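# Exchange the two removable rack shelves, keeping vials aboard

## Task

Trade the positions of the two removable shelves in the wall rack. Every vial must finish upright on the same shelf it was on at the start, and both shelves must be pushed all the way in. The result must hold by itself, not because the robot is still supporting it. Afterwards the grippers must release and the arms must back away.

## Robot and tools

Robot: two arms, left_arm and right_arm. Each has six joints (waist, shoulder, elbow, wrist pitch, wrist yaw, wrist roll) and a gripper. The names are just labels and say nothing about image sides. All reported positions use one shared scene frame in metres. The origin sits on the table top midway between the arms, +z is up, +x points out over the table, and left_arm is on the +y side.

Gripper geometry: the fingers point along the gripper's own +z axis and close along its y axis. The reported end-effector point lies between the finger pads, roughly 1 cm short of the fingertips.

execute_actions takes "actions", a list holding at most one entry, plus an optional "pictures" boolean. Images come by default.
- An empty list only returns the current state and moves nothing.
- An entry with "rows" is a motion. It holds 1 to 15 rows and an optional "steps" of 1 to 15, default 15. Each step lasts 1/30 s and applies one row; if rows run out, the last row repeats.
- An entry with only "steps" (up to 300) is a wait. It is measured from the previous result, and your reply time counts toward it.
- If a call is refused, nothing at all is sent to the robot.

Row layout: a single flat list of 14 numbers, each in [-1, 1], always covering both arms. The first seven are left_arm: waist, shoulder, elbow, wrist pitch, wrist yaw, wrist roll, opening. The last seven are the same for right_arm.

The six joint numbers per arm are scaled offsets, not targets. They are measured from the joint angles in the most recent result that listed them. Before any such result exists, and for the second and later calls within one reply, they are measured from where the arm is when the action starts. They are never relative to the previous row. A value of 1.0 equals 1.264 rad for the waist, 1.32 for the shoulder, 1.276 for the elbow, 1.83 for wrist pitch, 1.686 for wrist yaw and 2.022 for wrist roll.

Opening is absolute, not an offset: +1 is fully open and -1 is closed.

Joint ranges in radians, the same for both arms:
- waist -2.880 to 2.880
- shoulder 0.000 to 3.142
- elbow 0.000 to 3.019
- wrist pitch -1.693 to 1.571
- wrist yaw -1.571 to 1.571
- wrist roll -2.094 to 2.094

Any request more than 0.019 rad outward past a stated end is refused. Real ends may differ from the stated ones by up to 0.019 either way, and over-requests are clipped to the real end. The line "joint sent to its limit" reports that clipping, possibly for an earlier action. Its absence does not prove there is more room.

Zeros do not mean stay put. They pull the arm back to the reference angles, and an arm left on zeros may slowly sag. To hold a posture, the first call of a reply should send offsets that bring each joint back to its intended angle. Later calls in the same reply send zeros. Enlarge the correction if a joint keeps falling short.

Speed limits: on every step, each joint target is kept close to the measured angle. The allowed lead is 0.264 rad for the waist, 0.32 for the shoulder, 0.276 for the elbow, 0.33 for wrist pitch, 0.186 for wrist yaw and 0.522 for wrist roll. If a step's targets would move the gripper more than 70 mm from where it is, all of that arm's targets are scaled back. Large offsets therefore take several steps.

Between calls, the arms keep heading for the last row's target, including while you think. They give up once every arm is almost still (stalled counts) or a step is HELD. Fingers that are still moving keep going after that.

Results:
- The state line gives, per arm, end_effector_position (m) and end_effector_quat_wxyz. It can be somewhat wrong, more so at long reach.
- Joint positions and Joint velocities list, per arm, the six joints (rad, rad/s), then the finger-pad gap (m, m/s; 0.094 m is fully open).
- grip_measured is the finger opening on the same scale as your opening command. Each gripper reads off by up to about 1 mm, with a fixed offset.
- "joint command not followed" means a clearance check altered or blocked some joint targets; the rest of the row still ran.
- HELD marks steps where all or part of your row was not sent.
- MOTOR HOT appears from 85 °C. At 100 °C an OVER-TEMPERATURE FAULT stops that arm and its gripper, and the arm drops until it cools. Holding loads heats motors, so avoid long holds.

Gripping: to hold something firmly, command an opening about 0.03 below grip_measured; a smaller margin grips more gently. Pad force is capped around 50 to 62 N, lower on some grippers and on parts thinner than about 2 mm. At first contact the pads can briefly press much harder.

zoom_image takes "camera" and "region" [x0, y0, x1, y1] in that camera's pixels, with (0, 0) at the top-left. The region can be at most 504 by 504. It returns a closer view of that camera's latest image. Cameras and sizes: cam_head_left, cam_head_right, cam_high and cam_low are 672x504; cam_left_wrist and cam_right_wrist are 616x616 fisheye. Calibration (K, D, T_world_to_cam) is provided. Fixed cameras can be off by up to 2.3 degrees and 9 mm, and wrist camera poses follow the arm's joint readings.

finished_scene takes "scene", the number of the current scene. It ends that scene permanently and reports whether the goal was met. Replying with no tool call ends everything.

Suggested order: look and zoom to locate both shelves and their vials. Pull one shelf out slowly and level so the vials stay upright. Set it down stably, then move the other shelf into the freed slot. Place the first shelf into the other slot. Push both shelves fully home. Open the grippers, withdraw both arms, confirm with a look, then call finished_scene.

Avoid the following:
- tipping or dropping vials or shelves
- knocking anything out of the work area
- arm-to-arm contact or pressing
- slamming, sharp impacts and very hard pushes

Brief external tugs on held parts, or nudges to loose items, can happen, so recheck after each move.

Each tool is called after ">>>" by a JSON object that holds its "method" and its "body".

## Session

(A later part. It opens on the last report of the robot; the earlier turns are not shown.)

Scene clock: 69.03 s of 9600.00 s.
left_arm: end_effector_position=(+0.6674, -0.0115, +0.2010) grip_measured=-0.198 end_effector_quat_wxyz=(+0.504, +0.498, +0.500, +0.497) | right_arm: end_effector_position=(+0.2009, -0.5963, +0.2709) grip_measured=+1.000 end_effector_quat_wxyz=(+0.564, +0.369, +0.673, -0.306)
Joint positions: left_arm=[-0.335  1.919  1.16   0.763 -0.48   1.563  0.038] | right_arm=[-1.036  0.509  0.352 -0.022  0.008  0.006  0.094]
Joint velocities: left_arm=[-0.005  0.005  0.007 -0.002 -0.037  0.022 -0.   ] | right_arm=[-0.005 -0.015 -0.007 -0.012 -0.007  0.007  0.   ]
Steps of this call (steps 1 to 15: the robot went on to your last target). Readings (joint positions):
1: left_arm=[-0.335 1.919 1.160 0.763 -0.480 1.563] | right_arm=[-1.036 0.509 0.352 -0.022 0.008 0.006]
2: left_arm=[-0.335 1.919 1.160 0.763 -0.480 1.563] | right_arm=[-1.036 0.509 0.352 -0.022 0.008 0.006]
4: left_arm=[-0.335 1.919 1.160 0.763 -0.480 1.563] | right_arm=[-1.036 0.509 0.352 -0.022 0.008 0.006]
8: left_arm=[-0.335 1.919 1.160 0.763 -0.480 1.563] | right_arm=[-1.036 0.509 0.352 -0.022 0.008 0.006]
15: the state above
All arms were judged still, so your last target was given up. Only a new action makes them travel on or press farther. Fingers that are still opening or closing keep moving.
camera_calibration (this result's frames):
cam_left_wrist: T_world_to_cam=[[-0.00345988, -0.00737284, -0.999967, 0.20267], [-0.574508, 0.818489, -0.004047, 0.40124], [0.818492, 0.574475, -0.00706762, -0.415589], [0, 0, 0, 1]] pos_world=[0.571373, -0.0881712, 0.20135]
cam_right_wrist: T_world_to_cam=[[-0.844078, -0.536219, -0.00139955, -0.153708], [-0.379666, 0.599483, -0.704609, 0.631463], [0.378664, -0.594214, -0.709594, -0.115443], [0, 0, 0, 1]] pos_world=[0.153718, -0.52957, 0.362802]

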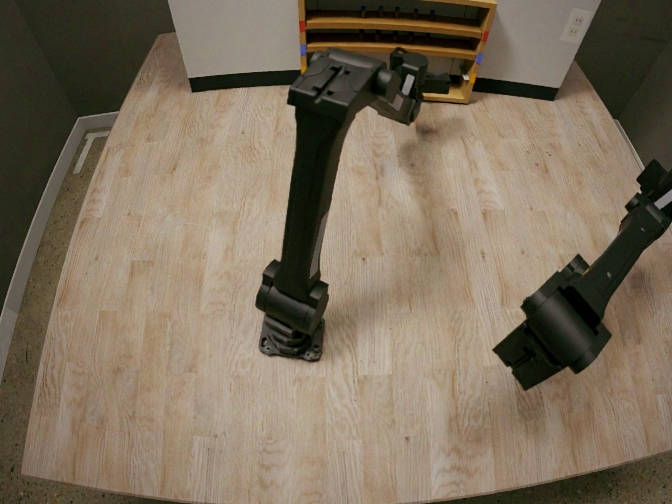

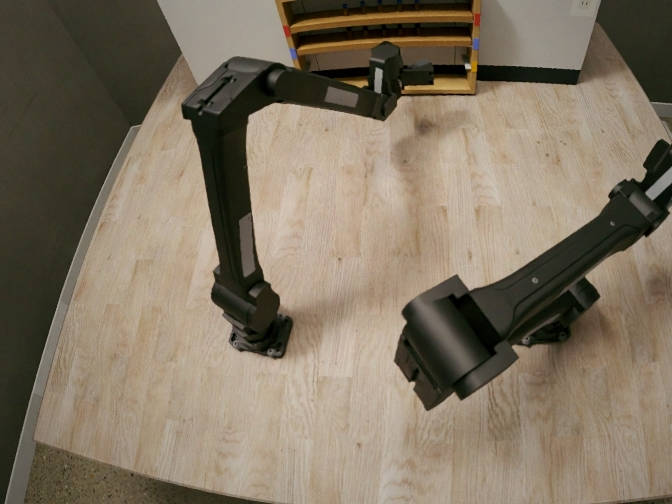

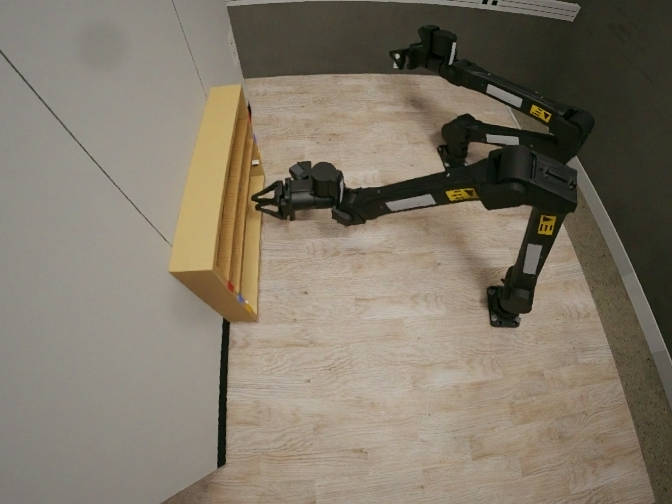

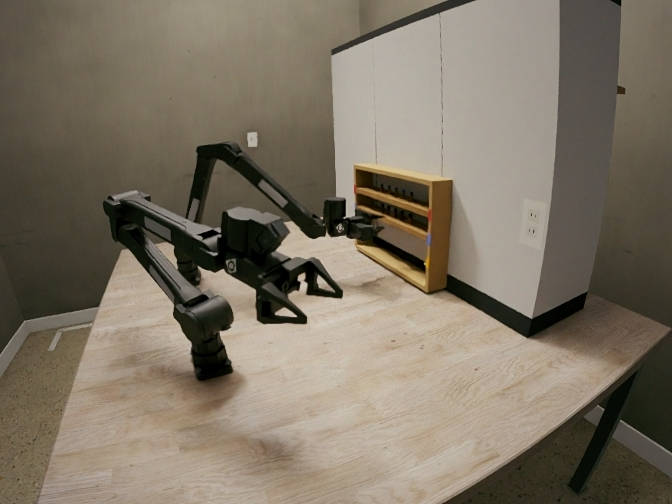

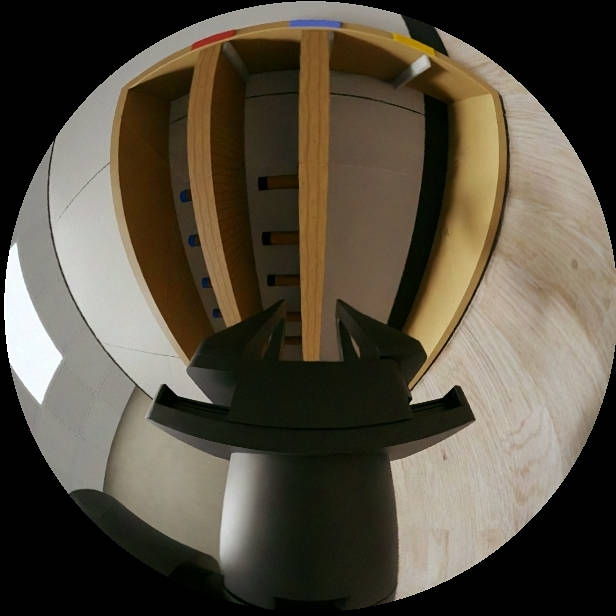

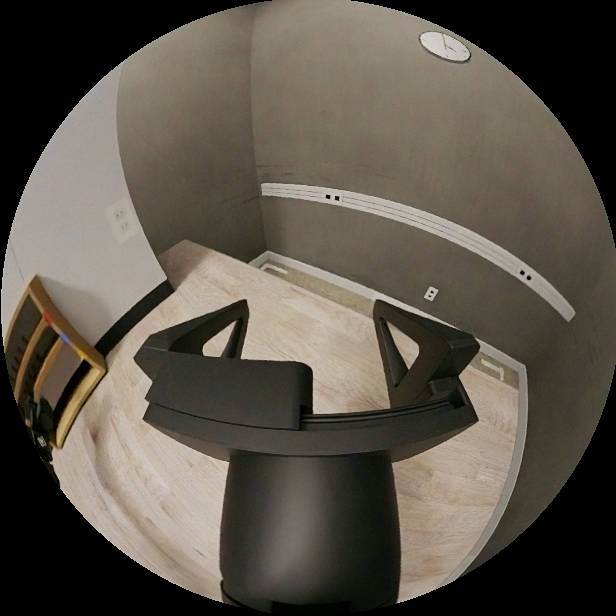

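>>> {"method": "execute_actions", "body": {"actions": [{"rows":[[0.01,0.01,0.03,-0.006,0.004,0,-0.2, 0,0,0,0,0,0,1],[0.01,0.01,0.03,-0.006,0.004,0,-0.2, 0,0,0,0,0,0,1],[0.015,0.02,0.048,-0.011,0.008,0,-0.2, 0,0,0,0,0,0,1],[0.015,0.02,0.048,-0.011,0.008,0,-0.2, 0,0,0,0,0,0,1],[0.022,0.03,0.066,-0.017,0.012,0,-0.2, 0,0,0,0,0,0,1],[0.022,0.03,0.066,-0.017,0.012,0,-0.2, 0,0,0,0,0,0,1],[0.028,0.042,0.084,-0.023,0.017,0,-0.2, 0,0,0,0,0,0,1]]}], "pictures": false}}

>>> {"method": "execute_actions", "body": {"actions": [{"steps":15}]}}

>>> {"method": "zoom_image", "body": {"camera": "cam_left_wrist", "region": [200, 180, 420, 380]}}

>>> {"method": "zoom_image", "body": {"camera": "cam_low", "region": [320, 160, 460, 290]}}

Scene clock: 74.70 s of 9600.00 s.
left_arm: end_effector_position=(+0.6869, -0.0122, +0.1894) grip_measured=-0.198 end_effector_quat_wxyz=(+0.499, +0.508, +0.501, +0.492) | right_arm: end_effector_position=(+0.2009, -0.5963, +0.2709) grip_measured=+1.000 end_effector_quat_wxyz=(+0.564, +0.369, +0.673, -0.306)
Joint positions: left_arm=[-0.319  1.964  1.214  0.732 -0.455  1.563  0.038] | right_arm=[-1.036  0.509  0.352 -0.022  0.008  0.006  0.094]
Joint velocities: left_arm=[-0.005  0.005 -0.007  0.007  0.022  0.022 -0.001] | right_arm=[0.015 0.005 0.007 0.007 0.022 0.037 0.   ]
Steps of this call (steps 1 to 90: nothing new was sent; then 2.17 s passed at rest; steps 91 to 105: all 15 steps of this action). Readings (joint positions):
91: left_arm=[-0.335 1.920 1.160 0.762 -0.479 1.563] | right_arm=[-1.036 0.509 0.352 -0.022 0.008 0.006]
92: left_arm=[-0.335 1.920 1.160 0.760 -0.478 1.563] | right_arm=[-1.036 0.509 0.352 -0.022 0.008 0.006]
94: left_arm=[-0.334 1.925 1.164 0.754 -0.472 1.563] | right_arm=[-1.036 0.509 0.352 -0.022 0.008 0.006]
98: left_arm=[-0.323 1.954 1.201 0.734 -0.457 1.563] | right_arm=[-1.036 0.509 0.352 -0.022 0.008 0.006]
105: the state above

Scene clock: 75.20 s of 9600.00 s.
left_arm: end_effector_position=(+0.6869, -0.0122, +0.1894) grip_measured=-0.198 end_effector_quat_wxyz=(+0.499, +0.508, +0.501, +0.492) | right_arm: end_effector_position=(+0.2009, -0.5963, +0.2709) grip_measured=+1.000 end_effector_quat_wxyz=(+0.564, +0.369, +0.673, -0.306)
Joint positions: left_arm=[-0.319  1.964  1.214  0.732 -0.455  1.563  0.038] | right_arm=[-1.036  0.509  0.352 -0.022  0.008  0.006  0.094]
Joint velocities: left_arm=[ 0.005  0.015 -0.007 -0.002 -0.022  0.022 -0.001] | right_arm=[-0.015  0.005  0.012  0.012  0.022 -0.007  0.   ]
Steps of this call (steps 1 to 15: the robot went on to your last target). Readings (joint positions):
1: left_arm=[-0.319 1.964 1.214 0.732 -0.455 1.563] | right_arm=[-1.036 0.509 0.352 -0.022 0.008 0.006]
2: left_arm=[-0.319 1.964 1.214 0.732 -0.455 1.563] | right_arm=[-1.036 0.509 0.352 -0.022 0.008 0.006]
4: left_arm=[-0.319 1.964 1.214 0.732 -0.455 1.563] | right_arm=[-1.036 0.509 0.352 -0.022 0.008 0.006]
8: left_arm=[-0.319 1.964 1.214 0.732 -0.455 1.563] | right_arm=[-1.036 0.509 0.352 -0.022 0.008 0.006]
15: the state above
All arms were judged still, so your last target was given up. Only a new action makes them travel on or press farther. Fingers that are still opening or closing keep moving.
camera_calibration (this result's frames):
cam_left_wrist: T_world_to_cam=[[-0.0232193, 0.00273242, -0.999727, 0.204748], [-0.567191, 0.823442, 0.015424, 0.404395], [0.823259, 0.567394, -0.0175699, -0.43261], [0, 0, 0, 1]] pos_world=[0.590273, -0.0880941, 0.190854]
cam_right_wrist: T_world_to_cam=[[-0.844078, -0.536219, -0.00139955, -0.153708], [-0.379666, 0.599483, -0.704609, 0.631463], [0.378664, -0.594214, -0.709594, -0.115443], [0, 0, 0, 1]] pos_world=[0.153718, -0.52957, 0.362802]

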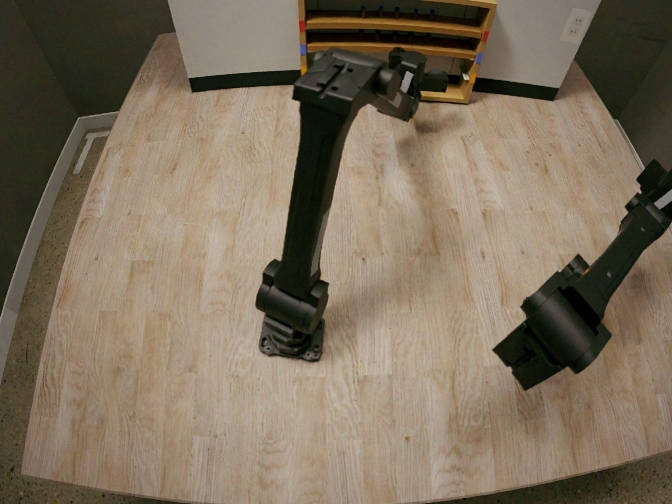

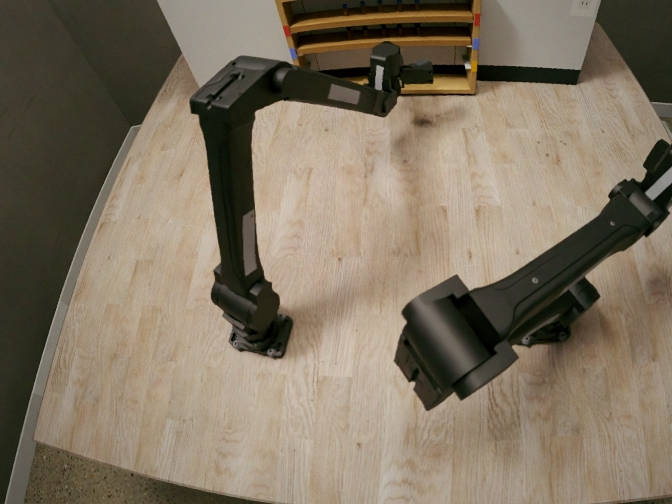

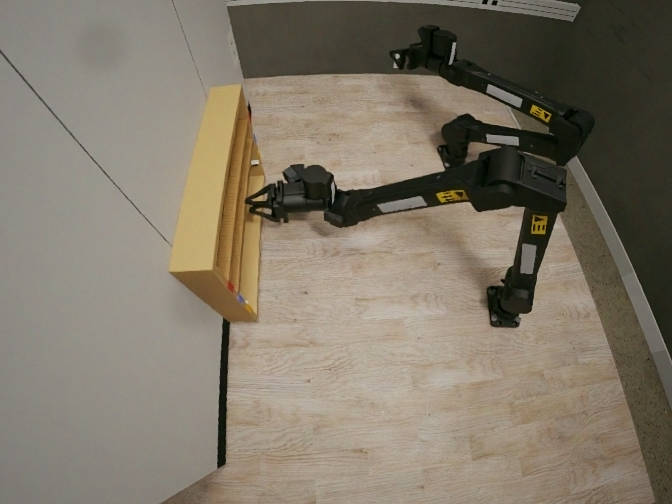

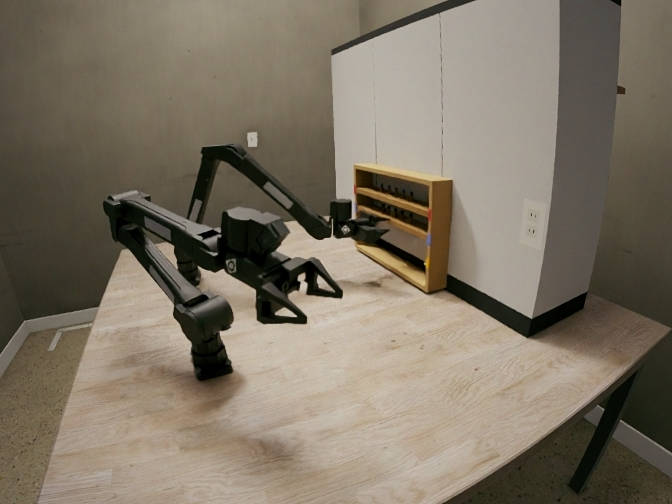

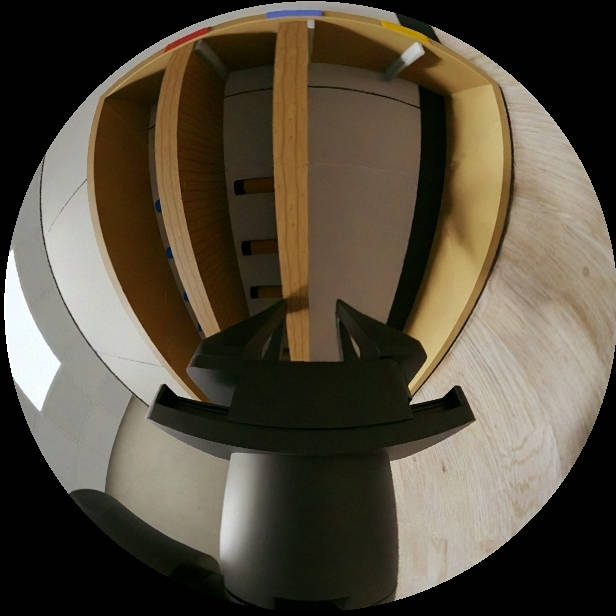

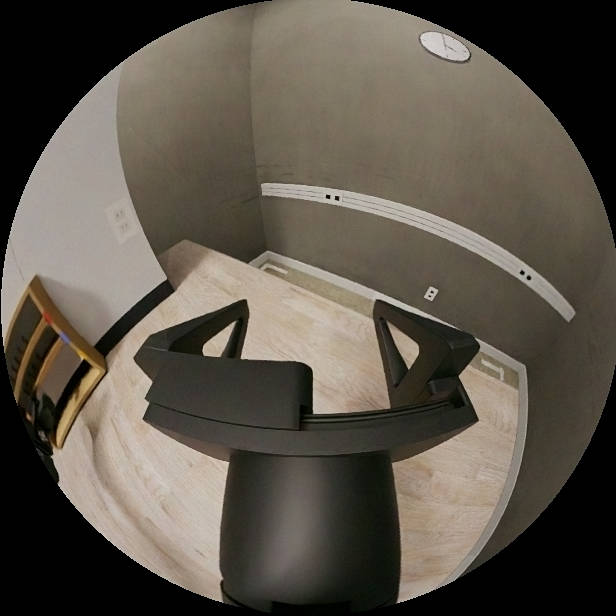

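Region (200, 180, 420, 380) of cam_left_wrist's 616x616 image, scaled by 2.291, with more detail than that image has; it fills the top 458 rows of this view, and the rest is white.

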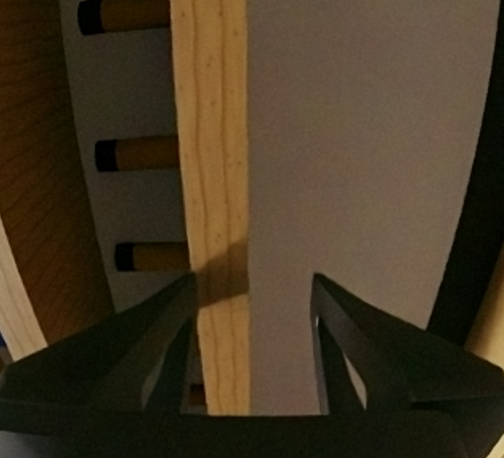

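Region (320, 160, 460, 290) of cam_low's 672x504 image, scaled by 3.600, with more detail than that image has; it fills the top 468 rows of this view, and the rest is white.

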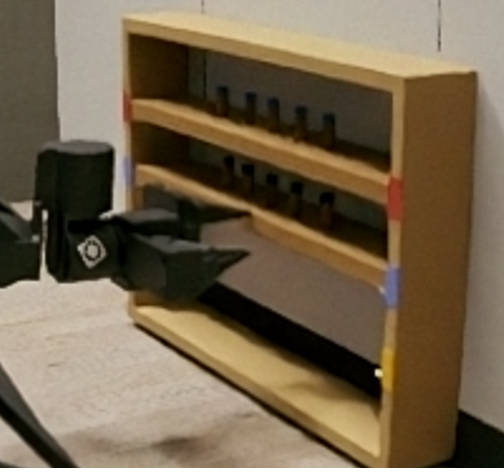

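>>> {"method": "execute_actions", "body": {"actions": [{"rows":[[0,-0.01,-0.005,0.005,-0.003,0,-0.1, 0,0,0,0,0,0,1],[0,-0.02,-0.005,0.01,-0.006,0,-0.1, 0,0,0,0,0,0,1],[0,-0.028,-0.005,0.012,-0.008,0,-0.1, 0,0,0,0,0,0,1]]}], "pictures": false}}

>>> {"method": "execute_actions", "body": {"actions": [{"steps":10}], "pictures": false}}

Scene clock: 81.27 s of 9600.00 s.
left_arm: end_effector_position=(+0.6841, -0.0094, +0.1967) grip_measured=-0.101 end_effector_quat_wxyz=(+0.500, +0.502, +0.502, +0.496) | right_arm: end_effector_position=(+0.2009, -0.5963, +0.2709) grip_measured=+1.000 end_effector_quat_wxyz=(+0.564, +0.369, +0.673, -0.306)
Joint positions: left_arm=[-0.319  1.949  1.205  0.736 -0.465  1.563  0.042] | right_arm=[-1.036  0.509  0.352 -0.022  0.008  0.006  0.094]
Joint velocities: left_arm=[-0.015 -0.015 -0.007  0.012  0.007 -0.022 -0.   ] | right_arm=[-0.015 -0.005 -0.007 -0.027  0.037  0.037  0.   ]
Steps of this call (steps 1 to 90: nothing new was sent; then 2.57 s passed at rest; steps 91 to 105: all 15 steps of this action). Readings (joint positions):
91: left_arm=[-0.319 1.963 1.212 0.732 -0.455 1.563] | right_arm=[-1.036 0.509 0.352 -0.022 0.008 0.006]
92: left_arm=[-0.319 1.963 1.209 0.732 -0.457 1.563] | right_arm=[-1.036 0.509 0.352 -0.022 0.008 0.006]
94: left_arm=[-0.319 1.963 1.205 0.732 -0.464 1.563] | right_arm=[-1.036 0.509 0.352 -0.022 0.008 0.006]
98: left_arm=[-0.319 1.958 1.205 0.734 -0.465 1.563] | right_arm=[-1.036 0.509 0.352 -0.022 0.008 0.006]
105: the state above

Scene clock: 81.60 s of 9600.00 s.
left_arm: end_effector_position=(+0.6841, -0.0094, +0.1967) grip_measured=-0.101 end_effector_quat_wxyz=(+0.500, +0.502, +0.502, +0.496) | right_arm: end_effector_position=(+0.2009, -0.5963, +0.2709) grip_measured=+1.000 end_effector_quat_wxyz=(+0.564, +0.369, +0.673, -0.306)
Joint positions: left_arm=[-0.319  1.949  1.205  0.736 -0.465  1.563  0.042] | right_arm=[-1.036  0.509  0.352 -0.022  0.008  0.006  0.094]
Joint velocities: left_arm=[ 0.005 -0.015 -0.012 -0.002 -0.007  0.081  0.001] | right_arm=[ 0.005 -0.024 -0.012 -0.022 -0.007 -0.022  0.   ]
Steps of this call (steps 1 to 10: the robot went on to your last target). Readings (joint positions):
1: left_arm=[-0.319 1.949 1.205 0.736 -0.465 1.563] | right_arm=[-1.036 0.509 0.352 -0.022 0.008 0.006]
2: left_arm=[-0.319 1.949 1.205 0.736 -0.465 1.563] | right_arm=[-1.036 0.509 0.352 -0.022 0.008 0.006]
4: left_arm=[-0.319 1.949 1.205 0.736 -0.465 1.563] | right_arm=[-1.036 0.509 0.352 -0.022 0.008 0.006]
8: left_arm=[-0.319 1.949 1.205 0.736 -0.465 1.563] | right_arm=[-1.036 0.509 0.352 -0.022 0.008 0.006]
10: the state above

>>> {"method": "execute_actions", "body": {"actions": [{"rows":[[0.008,0,0.035,0,0,0,-0.1, 0,0,0,0,0,0,1],[0.009,0.002,0.04,-0.001,0.001,0,-0.1, 0,0,0,0,0,0,1],[0.010,0.004,0.044,-0.002,0.002,0,-0.1, 0,0,0,0,0,0,1],[0.011,0.006,0.048,-0.003,0.003,0,-0.1, 0,0,0,0,0,0,1],[0.012,0.008,0.052,-0.004,0.004,0,-0.1, 0,0,0,0,0,0,1],[0.013,0.01,0.056,-0.005,0.005,0,-0.1, 0,0,0,0,0,0,1],[0.014,0.012,0.06,-0.006,0.006,0,-0.1, 0,0,0,0,0,0,1],[0.015,0.014,0.064,-0.008,0.007,0,-0.1, 0,0,0,0,0,0,1],[0.016,0.016,0.068,-0.01,0.008,0,-0.1, 0,0,0,0,0,0,1]]}], "pictures": false}}

>>> {"method": "execute_actions", "body": {"actions": [{"steps":10}], "pictures": false}}

Scene clock: 87.60 s of 9600.00 s.
left_arm: end_effector_position=(+0.6964, -0.0083, +0.2027) grip_measured=-0.101 end_effector_quat_wxyz=(+0.504, +0.498, +0.501, +0.498) | right_arm: end_effector_position=(+0.2009, -0.5963, +0.2709) grip_measured=+1.000 end_effector_quat_wxyz=(+0.564, +0.369, +0.673, -0.306)
Joint positions: left_arm=[-0.308  1.964  1.243  0.723 -0.455  1.563  0.042] | right_arm=[-1.036  0.509  0.352 -0.022  0.008  0.006  0.094]
Joint velocities: left_arm=[ 0.005  0.005 -0.012 -0.012 -0.037 -0.007 -0.001] | right_arm=[-0.005  0.005 -0.002 -0.017 -0.007  0.007  0.   ]
Steps of this call (steps 1 to 15: the robot went on to your last target; steps 16 to 90: nothing new was sent; then 2.50 s passed at rest; steps 91 to 105: all 15 steps of this action). Readings (joint positions):
91: left_arm=[-0.319 1.949 1.205 0.736 -0.465 1.563] | right_arm=[-1.036 0.509 0.352 -0.022 0.008 0.006]
92: left_arm=[-0.319 1.949 1.205 0.736 -0.465 1.563] | right_arm=[-1.036 0.509 0.352 -0.022 0.008 0.006]
94: left_arm=[-0.319 1.950 1.207 0.736 -0.464 1.563] | right_arm=[-1.036 0.509 0.352 -0.022 0.008 0.006]
98: left_arm=[-0.316 1.956 1.224 0.731 -0.458 1.563] | right_arm=[-1.036 0.509 0.352 -0.022 0.008 0.006]
105: the state above

Scene clock: 87.93 s of 9600.00 s.
left_arm: end_effector_position=(+0.6964, -0.0084, +0.2023) grip_measured=-0.101 end_effector_quat_wxyz=(+0.503, +0.498, +0.501, +0.497) | right_arm: end_effector_position=(+0.2009, -0.5963, +0.2709) grip_measured=+1.000 end_effector_quat_wxyz=(+0.564, +0.369, +0.673, -0.306)
Joint positions: left_arm=[-0.308  1.964  1.243  0.723 -0.455  1.563  0.042] | right_arm=[-1.036  0.509  0.352 -0.022  0.008  0.006  0.094]
Joint velocities: left_arm=[-0.005 -0.005 -0.017 -0.017  0.051  0.037 -0.001] | right_arm=[-0.005 -0.005 -0.002 -0.012 -0.022 -0.022  0.   ]
Steps of this call (steps 1 to 10: the robot went on to your last target). Readings (joint positions):
1: left_arm=[-0.308 1.964 1.243 0.723 -0.455 1.563] | right_arm=[-1.036 0.509 0.352 -0.022 0.008 0.006]
2: left_arm=[-0.308 1.964 1.243 0.723 -0.455 1.563] | right_arm=[-1.036 0.509 0.352 -0.022 0.008 0.006]
4: left_arm=[-0.308 1.964 1.243 0.723 -0.455 1.563] | right_arm=[-1.036 0.509 0.352 -0.022 0.008 0.006]
8: left_arm=[-0.308 1.964 1.243 0.723 -0.455 1.563] | right_arm=[-1.036 0.509 0.352 -0.022 0.008 0.006]
10: the state above

>>> {"method": "execute_actions", "body": {"actions": [{"rows":[[0.008,0.005,0.038,-0.003,0,0,-0.1, 0,0,0,0,0,0,1],[0.009,0.008,0.043,-0.004,0.001,0,-0.1, 0,0,0,0,0,0,1],[0.011,0.011,0.048,-0.005,0.002,0,-0.1, 0,0,0,0,0,0,1],[0.012,0.014,0.053,-0.007,0.003,0,-0.1, 0,0,0,0,0,0,1],[0.013,0.017,0.058,-0.008,0.004,0,-0.1, 0,0,0,0,0,0,1],[0.015,0.02,0.063,-0.009,0.005,0,-0.1, 0,0,0,0,0,0,1],[0.016,0.023,0.068,-0.011,0.006,0,-0.1, 0,0,0,0,0,0,1],[0.017,0.026,0.073,-0.012,0.007,0,-0.1, 0,0,0,0,0,0,1],[0.018,0.029,0.078,-0.013,0.008,0,-0.1, 0,0,0,0,0,0,1],[0.02,0.033,0.083,-0.015,0.009,0,-0.1, 0,0,0,0,0,0,1]]}], "pictures": false}}

>>> {"method": "execute_actions", "body": {"actions": [{"steps":10}]}}

Scene clock: 92.70 s of 9600.00 s.
left_arm: end_effector_position=(+0.7156, -0.0061, +0.1965) grip_measured=-0.101 end_effector_quat_wxyz=(+0.500, +0.499, +0.503, +0.498) | right_arm: end_effector_position=(+0.2009, -0.5963, +0.2709) grip_measured=+1.000 end_effector_quat_wxyz=(+0.564, +0.369, +0.673, -0.306)
Joint positions: left_arm=[-0.292  2.004  1.298  0.7   -0.444  1.563  0.042] | right_arm=[-1.036  0.509  0.352 -0.022  0.008  0.006  0.094]
Joint velocities: left_arm=[ 0.015  0.034 -0.017 -0.027  0.022 -0.022 -0.001] | right_arm=[-0.005 -0.005 -0.007 -0.037 -0.051  0.007  0.   ]
Steps of this call (steps 1 to 15: the robot went on to your last target; steps 16 to 90: nothing new was sent; then 1.27 s passed at rest; steps 91 to 105: all 15 steps of this action). Readings (joint positions):
91: left_arm=[-0.308 1.964 1.243 0.723 -0.455 1.563] | right_arm=[-1.036 0.509 0.352 -0.022 0.008 0.006]
92: left_arm=[-0.308 1.964 1.243 0.723 -0.455 1.563] | right_arm=[-1.036 0.509 0.352 -0.022 0.008 0.006]
94: left_arm=[-0.308 1.967 1.247 0.720 -0.455 1.563] | right_arm=[-1.036 0.509 0.352 -0.022 0.008 0.006]
98: left_arm=[-0.304 1.983 1.273 0.711 -0.449 1.563] | right_arm=[-1.036 0.509 0.352 -0.022 0.008 0.006]
105: the state above

Scene clock: 93.03 s of 9600.00 s.
left_arm: end_effector_position=(+0.7159, -0.0053, +0.1957) grip_measured=-0.101 end_effector_quat_wxyz=(+0.499, +0.500, +0.504, +0.498) | right_arm: end_effector_position=(+0.2009, -0.5963, +0.2709) grip_measured=+1.000 end_effector_quat_wxyz=(+0.564, +0.369, +0.673, -0.306)
Joint positions: left_arm=[-0.291  2.005  1.298  0.7   -0.444  1.563  0.042] | right_arm=[-1.036  0.509  0.352 -0.022  0.008  0.006  0.094]
Joint velocities: left_arm=[-0.005 -0.015 -0.012 -0.007 -0.022  0.051 -0.   ] | right_arm=[-0.005  0.005  0.002  0.002 -0.022  0.066  0.   ]
Steps of this call (steps 1 to 10: the robot went on to your last target). Readings (joint positions):
1: left_arm=[-0.292 2.005 1.298 0.700 -0.444 1.563] | right_arm=[-1.036 0.509 0.352 -0.022 0.008 0.006]
2: left_arm=[-0.291 2.005 1.298 0.700 -0.444 1.563] | right_arm=[-1.036 0.509 0.352 -0.022 0.008 0.006]
4: left_arm=[-0.291 2.005 1.298 0.700 -0.444 1.563] | right_arm=[-1.036 0.509 0.352 -0.022 0.008 0.006]
8: left_arm=[-0.291 2.005 1.298 0.700 -0.444 1.563] | right_arm=[-1.036 0.509 0.352 -0.022 0.008 0.006]
10: the state above
camera_calibration (this result's frames):
cam_left_wrist: T_world_to_cam=[[-0.012999, -0.00271876, -0.999912, 0.204446], [-0.581039, 0.813858, 0.00534073, 0.42686], [0.813772, 0.581058, -0.0121591, -0.454476], [0, 0, 0, 1]] pos_world=[0.62052, -0.082771, 0.196622]
cam_right_wrist: T_world_to_cam=[[-0.844078, -0.536219, -0.00139955, -0.153708], [-0.379666, 0.599483, -0.704609, 0.631463], [0.378664, -0.594214, -0.709594, -0.115443], [0, 0, 0, 1]] pos_world=[0.153718, -0.52957, 0.362802]

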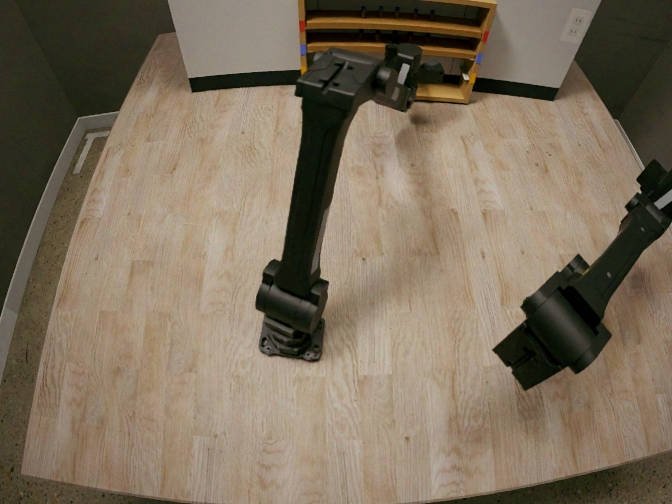

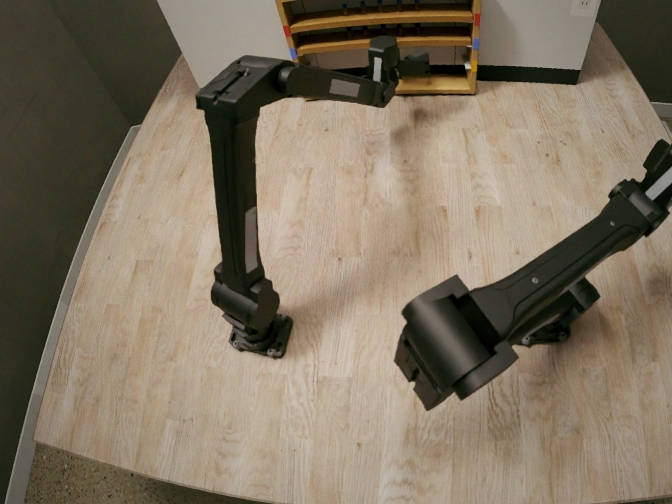

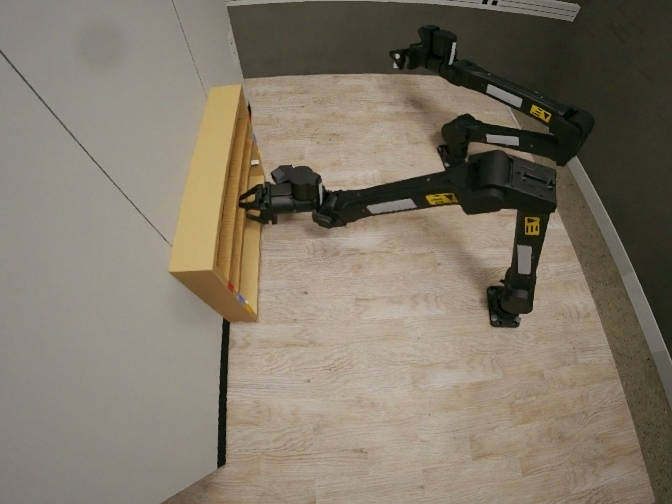

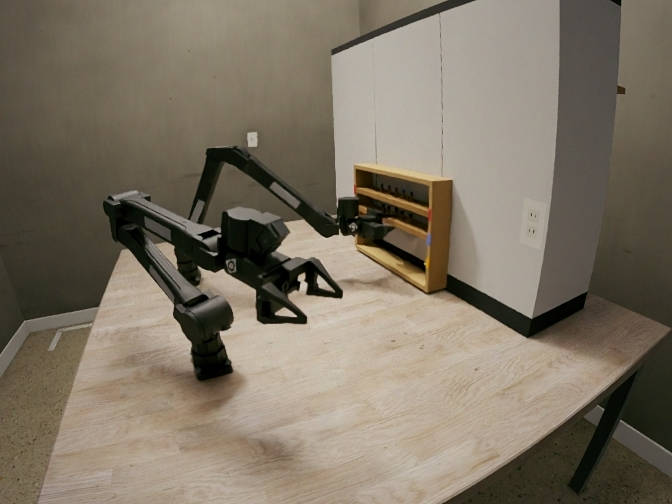

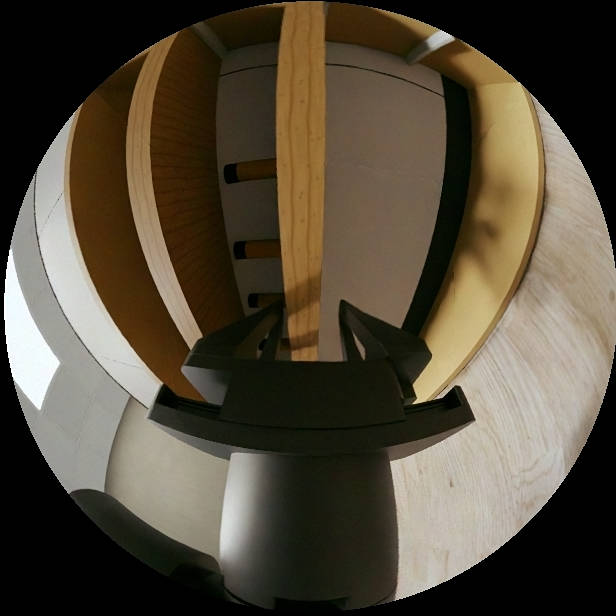

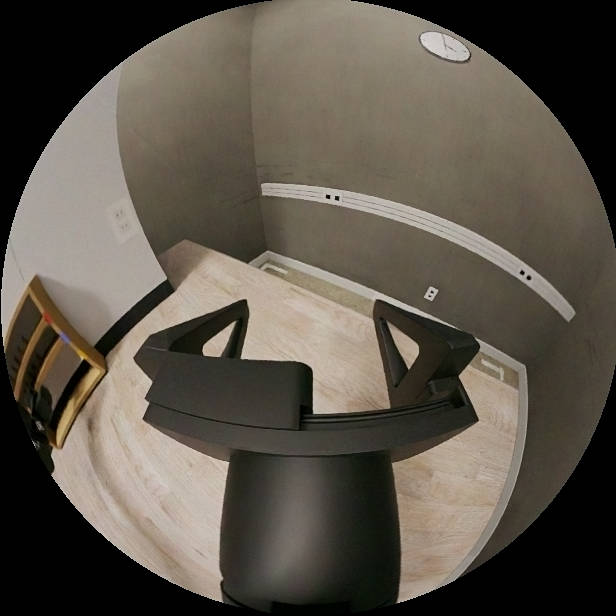

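>>> {"method": "execute_actions", "body": {"actions": [{"rows":[[0,-0.022,0.02,0,0,0,-0.1, 0,0,0,0,0,0,1]]}], "pictures": false}}

>>> {"method": "execute_actions", "body": {"actions": [{"rows":[[0,-0.005,0.02,0,0,0,-0.3, 0,0,0,0,0,0,1],[0,-0.005,0.02,0,0,0,-0.4, 0,0,0,0,0,0,1],[0,-0.005,0.02,0,0,0,-0.5, 0,0,0,0,0,0,1],[0,-0.005,0.02,0,0,0,-0.55, 0,0,0,0,0,0,1],[0,-0.005,0.02,0,0,0,-0.6, 0,0,0,0,0,0,1],[0,-0.005,0.02,0,0,0,-0.64, 0,0,0,0,0,0,1]]}], "pictures": false}}

Scene clock: 97.40 s of 9600.00 s.
left_arm: end_effector_position=(+0.7158, -0.0052, +0.1974) grip_measured=-0.101 end_effector_quat_wxyz=(+0.500, +0.499, +0.503, +0.498) | right_arm: end_effector_position=(+0.2009, -0.5963, +0.2709) grip_measured=+1.000 end_effector_quat_wxyz=(+0.564, +0.369, +0.673, -0.306)
Joint positions: left_arm=[-0.291  2.003  1.298  0.7   -0.444  1.563  0.042] | right_arm=[-1.036  0.509  0.352 -0.022  0.008  0.006  0.094]
Joint velocities: left_arm=[-0.005 -0.015 -0.007  0.007 -0.095 -0.022 -0.   ] | right_arm=[-0.024 -0.005  0.002  0.007 -0.037 -0.051  0.   ]
Steps of this call (steps 1 to 15: the robot went on to your last target; steps 16 to 90: nothing new was sent; then 0.87 s passed at rest; steps 91 to 105: all 15 steps of this action). Readings (joint positions):
91: left_arm=[-0.291 2.005 1.298 0.700 -0.444 1.563] | right_arm=[-1.036 0.509 0.352 -0.022 0.008 0.006]
92: left_arm=[-0.291 2.005 1.298 0.700 -0.444 1.563] | right_arm=[-1.036 0.509 0.352 -0.022 0.008 0.006]
94: left_arm=[-0.291 2.004 1.298 0.700 -0.444 1.563] | right_arm=[-1.036 0.509 0.352 -0.022 0.008 0.006]
98: left_arm=[-0.291 2.003 1.298 0.700 -0.444 1.563] | right_arm=[-1.036 0.509 0.352 -0.022 0.008 0.006]
105: the state above

Scene clock: 97.90 s of 9600.00 s.
left_arm: end_effector_position=(+0.7156, -0.0051, +0.2000) grip_measured=-0.622 end_effector_quat_wxyz=(+0.501, +0.497, +0.503, +0.499) | right_arm: end_effector_position=(+0.2009, -0.5963, +0.2709) grip_measured=+1.000 end_effector_quat_wxyz=(+0.564, +0.369, +0.673, -0.306)
Joint positions: left_arm=[-0.291  2.     1.298  0.701 -0.444  1.563  0.018] | right_arm=[-1.036  0.509  0.352 -0.022  0.008  0.006  0.094]
Joint velocities: left_arm=[-0.015 -0.015 -0.022 -0.012 -0.007  0.022 -0.001] | right_arm=[-0.015 -0.005 -0.007  0.012  0.022  0.066  0.   ]
Steps of this call (steps 1 to 15: all 15 steps of this action). Readings (joint positions):
1: left_arm=[-0.291 2.003 1.298 0.700 -0.444 1.563] | right_arm=[-1.036 0.509 0.352 -0.022 0.008 0.006]
2: left_arm=[-0.291 2.003 1.298 0.700 -0.444 1.563] | right_arm=[-1.036 0.509 0.352 -0.022 0.008 0.006]
4: left_arm=[-0.291 2.003 1.298 0.701 -0.444 1.563] | right_arm=[-1.036 0.509 0.352 -0.022 0.008 0.006]
8: left_arm=[-0.291 2.000 1.298 0.701 -0.444 1.563] | right_arm=[-1.036 0.509 0.352 -0.022 0.008 0.006]
15: the state above

>>> {"method": "execute_actions", "body": {"actions": [{"rows":[[-0.006,-0.018,0.004,0.005,0,0,-0.66, 0,0,0,0,0,0,1],[-0.008,-0.021,-0.002,0.007,-0.001,0,-0.66, 0,0,0,0,0,0,1],[-0.009,-0.024,-0.008,0.008,-0.002,0,-0.66, 0,0,0,0,0,0,1],[-0.011,-0.028,-0.013,0.01,-0.004,0,-0.66, 0,0,0,0,0,0,1],[-0.012,-0.031,-0.019,0.012,-0.005,0,-0.66, 0,0,0,0,0,0,1],[-0.014,-0.034,-0.025,0.014,-0.006,0,-0.66, 0,0,0,0,0,0,1],[-0.016,-0.037,-0.031,0.015,-0.007,0,-0.66, 0,0,0,0,0,0,1],[-0.017,-0.041,-0.037,0.017,-0.008,0,-0.66, 0,0,0,0,0,0,1],[-0.019,-0.044,-0.043,0.019,-0.01,0,-0.66, 0,0,0,0,0,0,1],[-0.02,-0.047,-0.048,0.021,-0.011,0,-0.66, 0,0,0,0,0,0,1],[-0.022,-0.05,-0.054,0.022,-0.012,0,-0.66, 0,0,0,0,0,0,1],[-0.023,-0.054,-0.06,0.024,-0.013,0,-0.66, 0,0,0,0,0,0,1],[-0.025,-0.057,-0.066,0.026,-0.014,0,-0.66, 0,0,0,0,0,0,1]]}], "pictures": false}}

>>> {"method": "execute_actions", "body": {"actions": [{"steps":12}]}}

Scene clock: 103.07 s of 9600.00 s.
left_arm: end_effector_position=(+0.6913, -0.0038, +0.2007) grip_measured=-0.624 end_effector_quat_wxyz=(+0.500, +0.498, +0.503, +0.499) | right_arm: end_effector_position=(+0.2009, -0.5963, +0.2709) grip_measured=+1.000 end_effector_quat_wxyz=(+0.564, +0.369, +0.673, -0.306)
Joint positions: left_arm=[-0.307  1.954  1.222  0.729 -0.462  1.563  0.018] | right_arm=[-1.036  0.509  0.352 -0.022  0.008  0.006  0.094]
Joint velocities: left_arm=[-0.034 -0.083 -0.105  0.027  0.007 -0.037  0.001] | right_arm=[-0.005 -0.015 -0.007  0.007  0.022  0.051  0.   ]
Steps of this call (steps 1 to 15: the robot went on to your last target; steps 16 to 90: nothing new was sent; then 1.67 s passed at rest; steps 91 to 105: all 15 steps of this action). Readings (joint positions):
91: left_arm=[-0.291 1.999 1.298 0.702 -0.444 1.563] | right_arm=[-1.036 0.509 0.352 -0.022 0.008 0.006]
92: left_arm=[-0.291 1.999 1.298 0.702 -0.444 1.563] | right_arm=[-1.036 0.509 0.352 -0.022 0.008 0.006]
94: left_arm=[-0.291 1.997 1.297 0.702 -0.444 1.563] | right_arm=[-1.036 0.509 0.352 -0.022 0.008 0.006]
98: left_arm=[-0.294 1.984 1.274 0.711 -0.447 1.563] | right_arm=[-1.036 0.509 0.352 -0.022 0.008 0.006]
105: the state above

Scene clock: 103.47 s of 9600.00 s.
left_arm: end_effector_position=(+0.6899, -0.0038, +0.2006) grip_measured=-0.624 end_effector_quat_wxyz=(+0.500, +0.498, +0.503, +0.499) | right_arm: end_effector_position=(+0.2009, -0.5963, +0.2709) grip_measured=+1.000 end_effector_quat_wxyz=(+0.564, +0.369, +0.673, -0.306)
Joint positions: left_arm=[-0.308  1.951  1.218  0.731 -0.463  1.563  0.018] | right_arm=[-1.036  0.509  0.352 -0.022  0.008  0.006  0.094]
Joint velocities: left_arm=[-0.005 -0.015  0.012 -0.002 -0.007 -0.037  0.   ] | right_arm=[-0.005  0.005 -0.002 -0.007  0.022  0.022  0.   ]
Steps of this call (steps 1 to 12: the robot went on to your last target). Readings (joint positions):
1: left_arm=[-0.308 1.952 1.219 0.730 -0.462 1.563] | right_arm=[-1.036 0.509 0.352 -0.022 0.008 0.006]
2: left_arm=[-0.308 1.951 1.218 0.730 -0.463 1.563] | right_arm=[-1.036 0.509 0.352 -0.022 0.008 0.006]
4: left_arm=[-0.308 1.951 1.218 0.731 -0.463 1.563] | right_arm=[-1.036 0.509 0.352 -0.022 0.008 0.006]
8: left_arm=[-0.308 1.951 1.218 0.731 -0.463 1.563] | right_arm=[-1.036 0.509 0.352 -0.022 0.008 0.006]
12: the state above
camera_calibration (this result's frames):
cam_left_wrist: T_world_to_cam=[[-0.00883351, -0.00464683, -0.99995, 0.206157], [-0.582294, 0.812977, 0.001366, 0.412248], [0.81293, 0.582277, -0.00988726, -0.434001], [0, 0, 0, 1]] pos_world=[0.594684, -0.0814808, 0.201292]
cam_right_wrist: T_world_to_cam=[[-0.844078, -0.536219, -0.00139955, -0.153708], [-0.379666, 0.599483, -0.704609, 0.631463], [0.378664, -0.594214, -0.709594, -0.115443], [0, 0, 0, 1]] pos_world=[0.153718, -0.52957, 0.362802]

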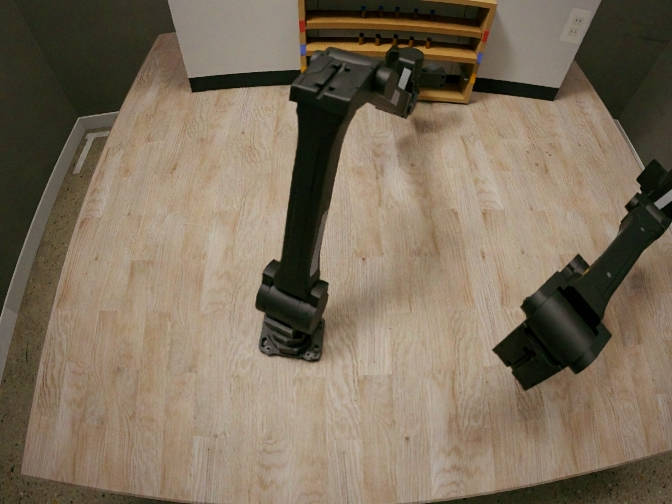

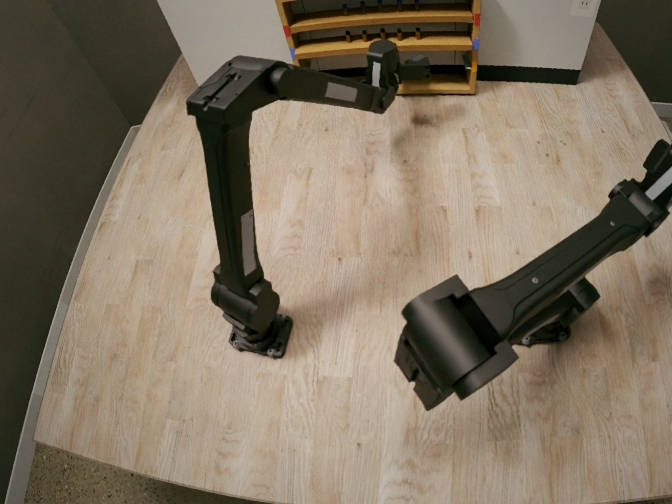

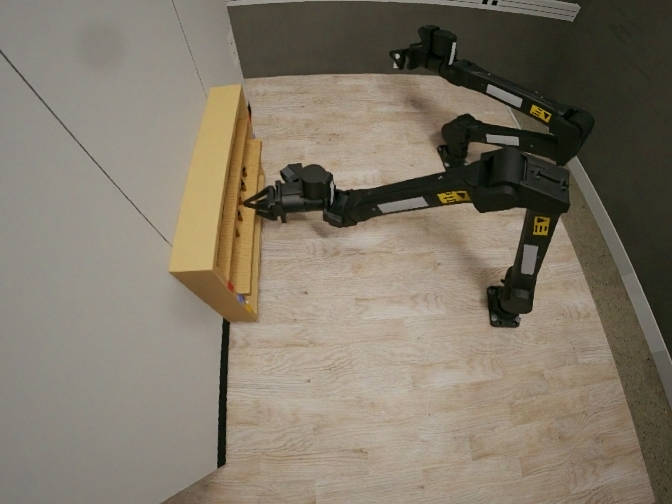

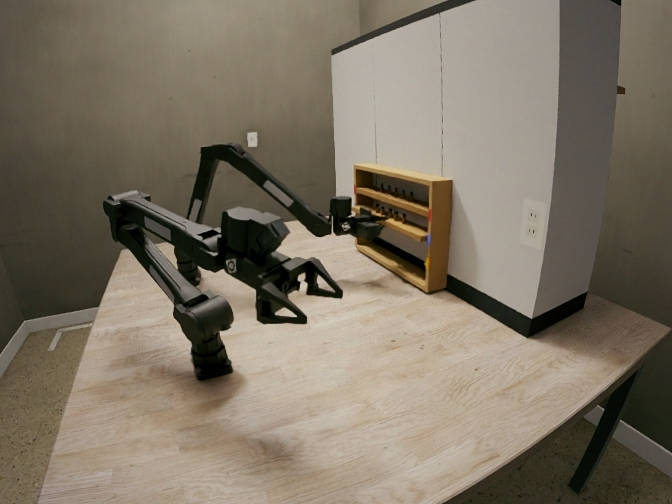

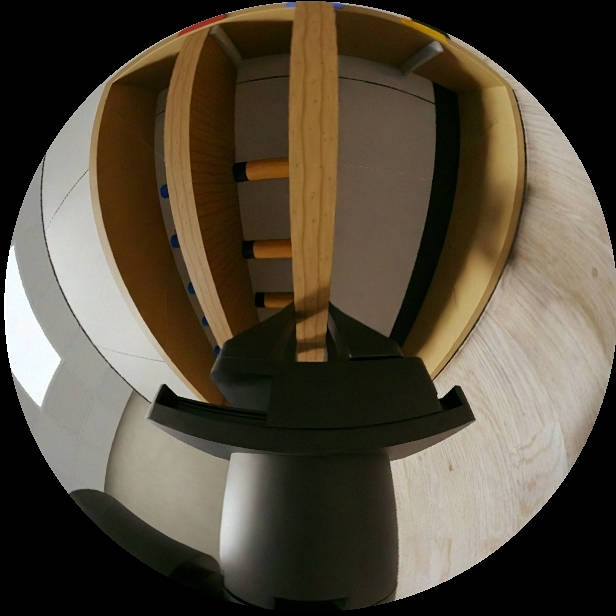

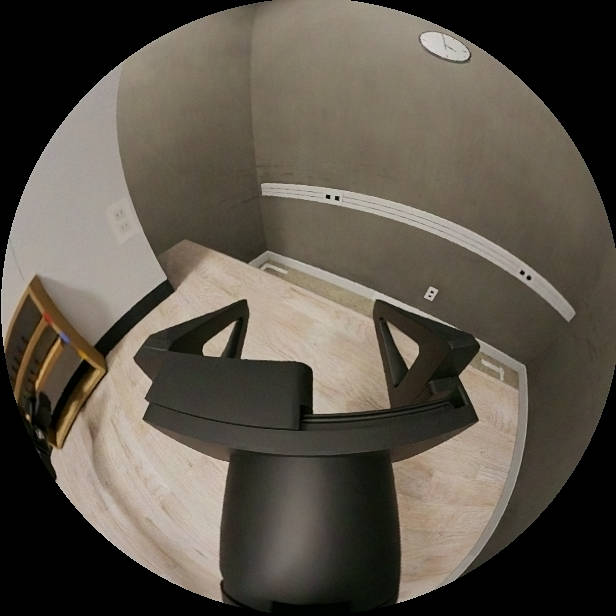

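>>> {"method": "execute_actions", "body": {"actions": [{"rows":[[-0.012,-0.02,0.008,0.009,-0.003,0,-0.66, 0,0,0,0,0,0,1],[-0.014,-0.024,0.001,0.011,-0.004,0,-0.66, 0,0,0,0,0,0,1],[-0.016,-0.028,-0.006,0.013,-0.006,0,-0.66, 0,0,0,0,0,0,1],[-0.018,-0.032,-0.013,0.015,-0.007,0,-0.66, 0,0,0,0,0,0,1],[-0.02,-0.036,-0.02,0.017,-0.009,0,-0.66, 0,0,0,0,0,0,1],[-0.022,-0.04,-0.027,0.019,-0.01,0,-0.66, 0,0,0,0,0,0,1],[-0.024,-0.044,-0.034,0.021,-0.012,0,-0.66, 0,0,0,0,0,0,1],[-0.026,-0.048,-0.041,0.023,-0.013,0,-0.66, 0,0,0,0,0,0,1],[-0.028,-0.052,-0.048,0.025,-0.015,0,-0.66, 0,0,0,0,0,0,1],[-0.03,-0.056,-0.055,0.027,-0.016,0,-0.66, 0,0,0,0,0,0,1],[-0.032,-0.06,-0.062,0.029,-0.018,0,-0.66, 0,0,0,0,0,0,1],[-0.034,-0.064,-0.069,0.031,-0.019,0,-0.66, 0,0,0,0,0,0,1],[-0.036,-0.068,-0.076,0.033,-0.021,0,-0.66, 0,0,0,0,0,0,1],[-0.038,-0.072,-0.083,0.035,-0.022,0,-0.66, 0,0,0,0,0,0,1]]}], "pictures": false}}

>>> {"method": "execute_actions", "body": {"actions": [{"steps":12}], "pictures": false}}

Scene clock: 108.70 s of 9600.00 s.
left_arm: end_effector_position=(+0.6561, -0.0050, +0.2002) grip_measured=-0.624 end_effector_quat_wxyz=(+0.499, +0.497, +0.504, +0.500) | right_arm: end_effector_position=(+0.2009, -0.5963, +0.2709) grip_measured=+1.000 end_effector_quat_wxyz=(+0.564, +0.369, +0.673, -0.306)
Joint positions: left_arm=[-0.338  1.894  1.121  0.769 -0.496  1.563  0.018] | right_arm=[-1.036  0.509  0.352 -0.022  0.008  0.006  0.094]
Joint velocities: left_arm=[-0.063 -0.151 -0.212  0.071  0.007  0.066 -0.001] | right_arm=[-0.005 -0.015  0.012 -0.007  0.051 -0.051  0.   ]
Steps of this call (steps 1 to 15: the robot went on to your last target; steps 16 to 90: nothing new was sent; then 1.73 s passed at rest; steps 91 to 105: all 15 steps of this action). Readings (joint positions):
91: left_arm=[-0.308 1.951 1.218 0.731 -0.463 1.563] | right_arm=[-1.036 0.509 0.352 -0.022 0.008 0.006]
92: left_arm=[-0.309 1.951 1.218 0.731 -0.463 1.563] | right_arm=[-1.036 0.509 0.352 -0.022 0.008 0.006]
94: left_arm=[-0.310 1.950 1.216 0.733 -0.466 1.563] | right_arm=[-1.036 0.509 0.352 -0.022 0.008 0.006]
98: left_arm=[-0.318 1.934 1.187 0.746 -0.475 1.563] | right_arm=[-1.036 0.509 0.352 -0.022 0.008 0.006]
105: the state above

Scene clock: 109.10 s of 9600.00 s.
left_arm: end_effector_position=(+0.6522, -0.0061, +0.2003) grip_measured=-0.624 end_effector_quat_wxyz=(+0.499, +0.498, +0.504, +0.499) | right_arm: end_effector_position=(+0.2009, -0.5963, +0.2709) grip_measured=+1.000 end_effector_quat_wxyz=(+0.564, +0.369, +0.673, -0.306)
Joint positions: left_arm=[-0.343  1.888  1.112  0.772 -0.498  1.563  0.018] | right_arm=[-1.036  0.509  0.352 -0.022  0.008  0.006  0.094]
Joint velocities: left_arm=[-0.015 -0.015 -0.012 -0.007 -0.007 -0.022 -0.001] | right_arm=[-0.024 -0.005 -0.002 -0.012 -0.022  0.037  0.   ]
Steps of this call (steps 1 to 12: the robot went on to your last target). Readings (joint positions):
1: left_arm=[-0.340 1.891 1.116 0.771 -0.497 1.563] | right_arm=[-1.036 0.509 0.352 -0.022 0.008 0.006]
2: left_arm=[-0.342 1.889 1.113 0.771 -0.497 1.563] | right_arm=[-1.036 0.509 0.352 -0.022 0.008 0.006]
4: left_arm=[-0.343 1.888 1.112 0.772 -0.498 1.563] | right_arm=[-1.036 0.509 0.352 -0.022 0.008 0.006]
8: left_arm=[-0.343 1.888 1.112 0.772 -0.498 1.563] | right_arm=[-1.036 0.509 0.352 -0.022 0.008 0.006]
12: the state above


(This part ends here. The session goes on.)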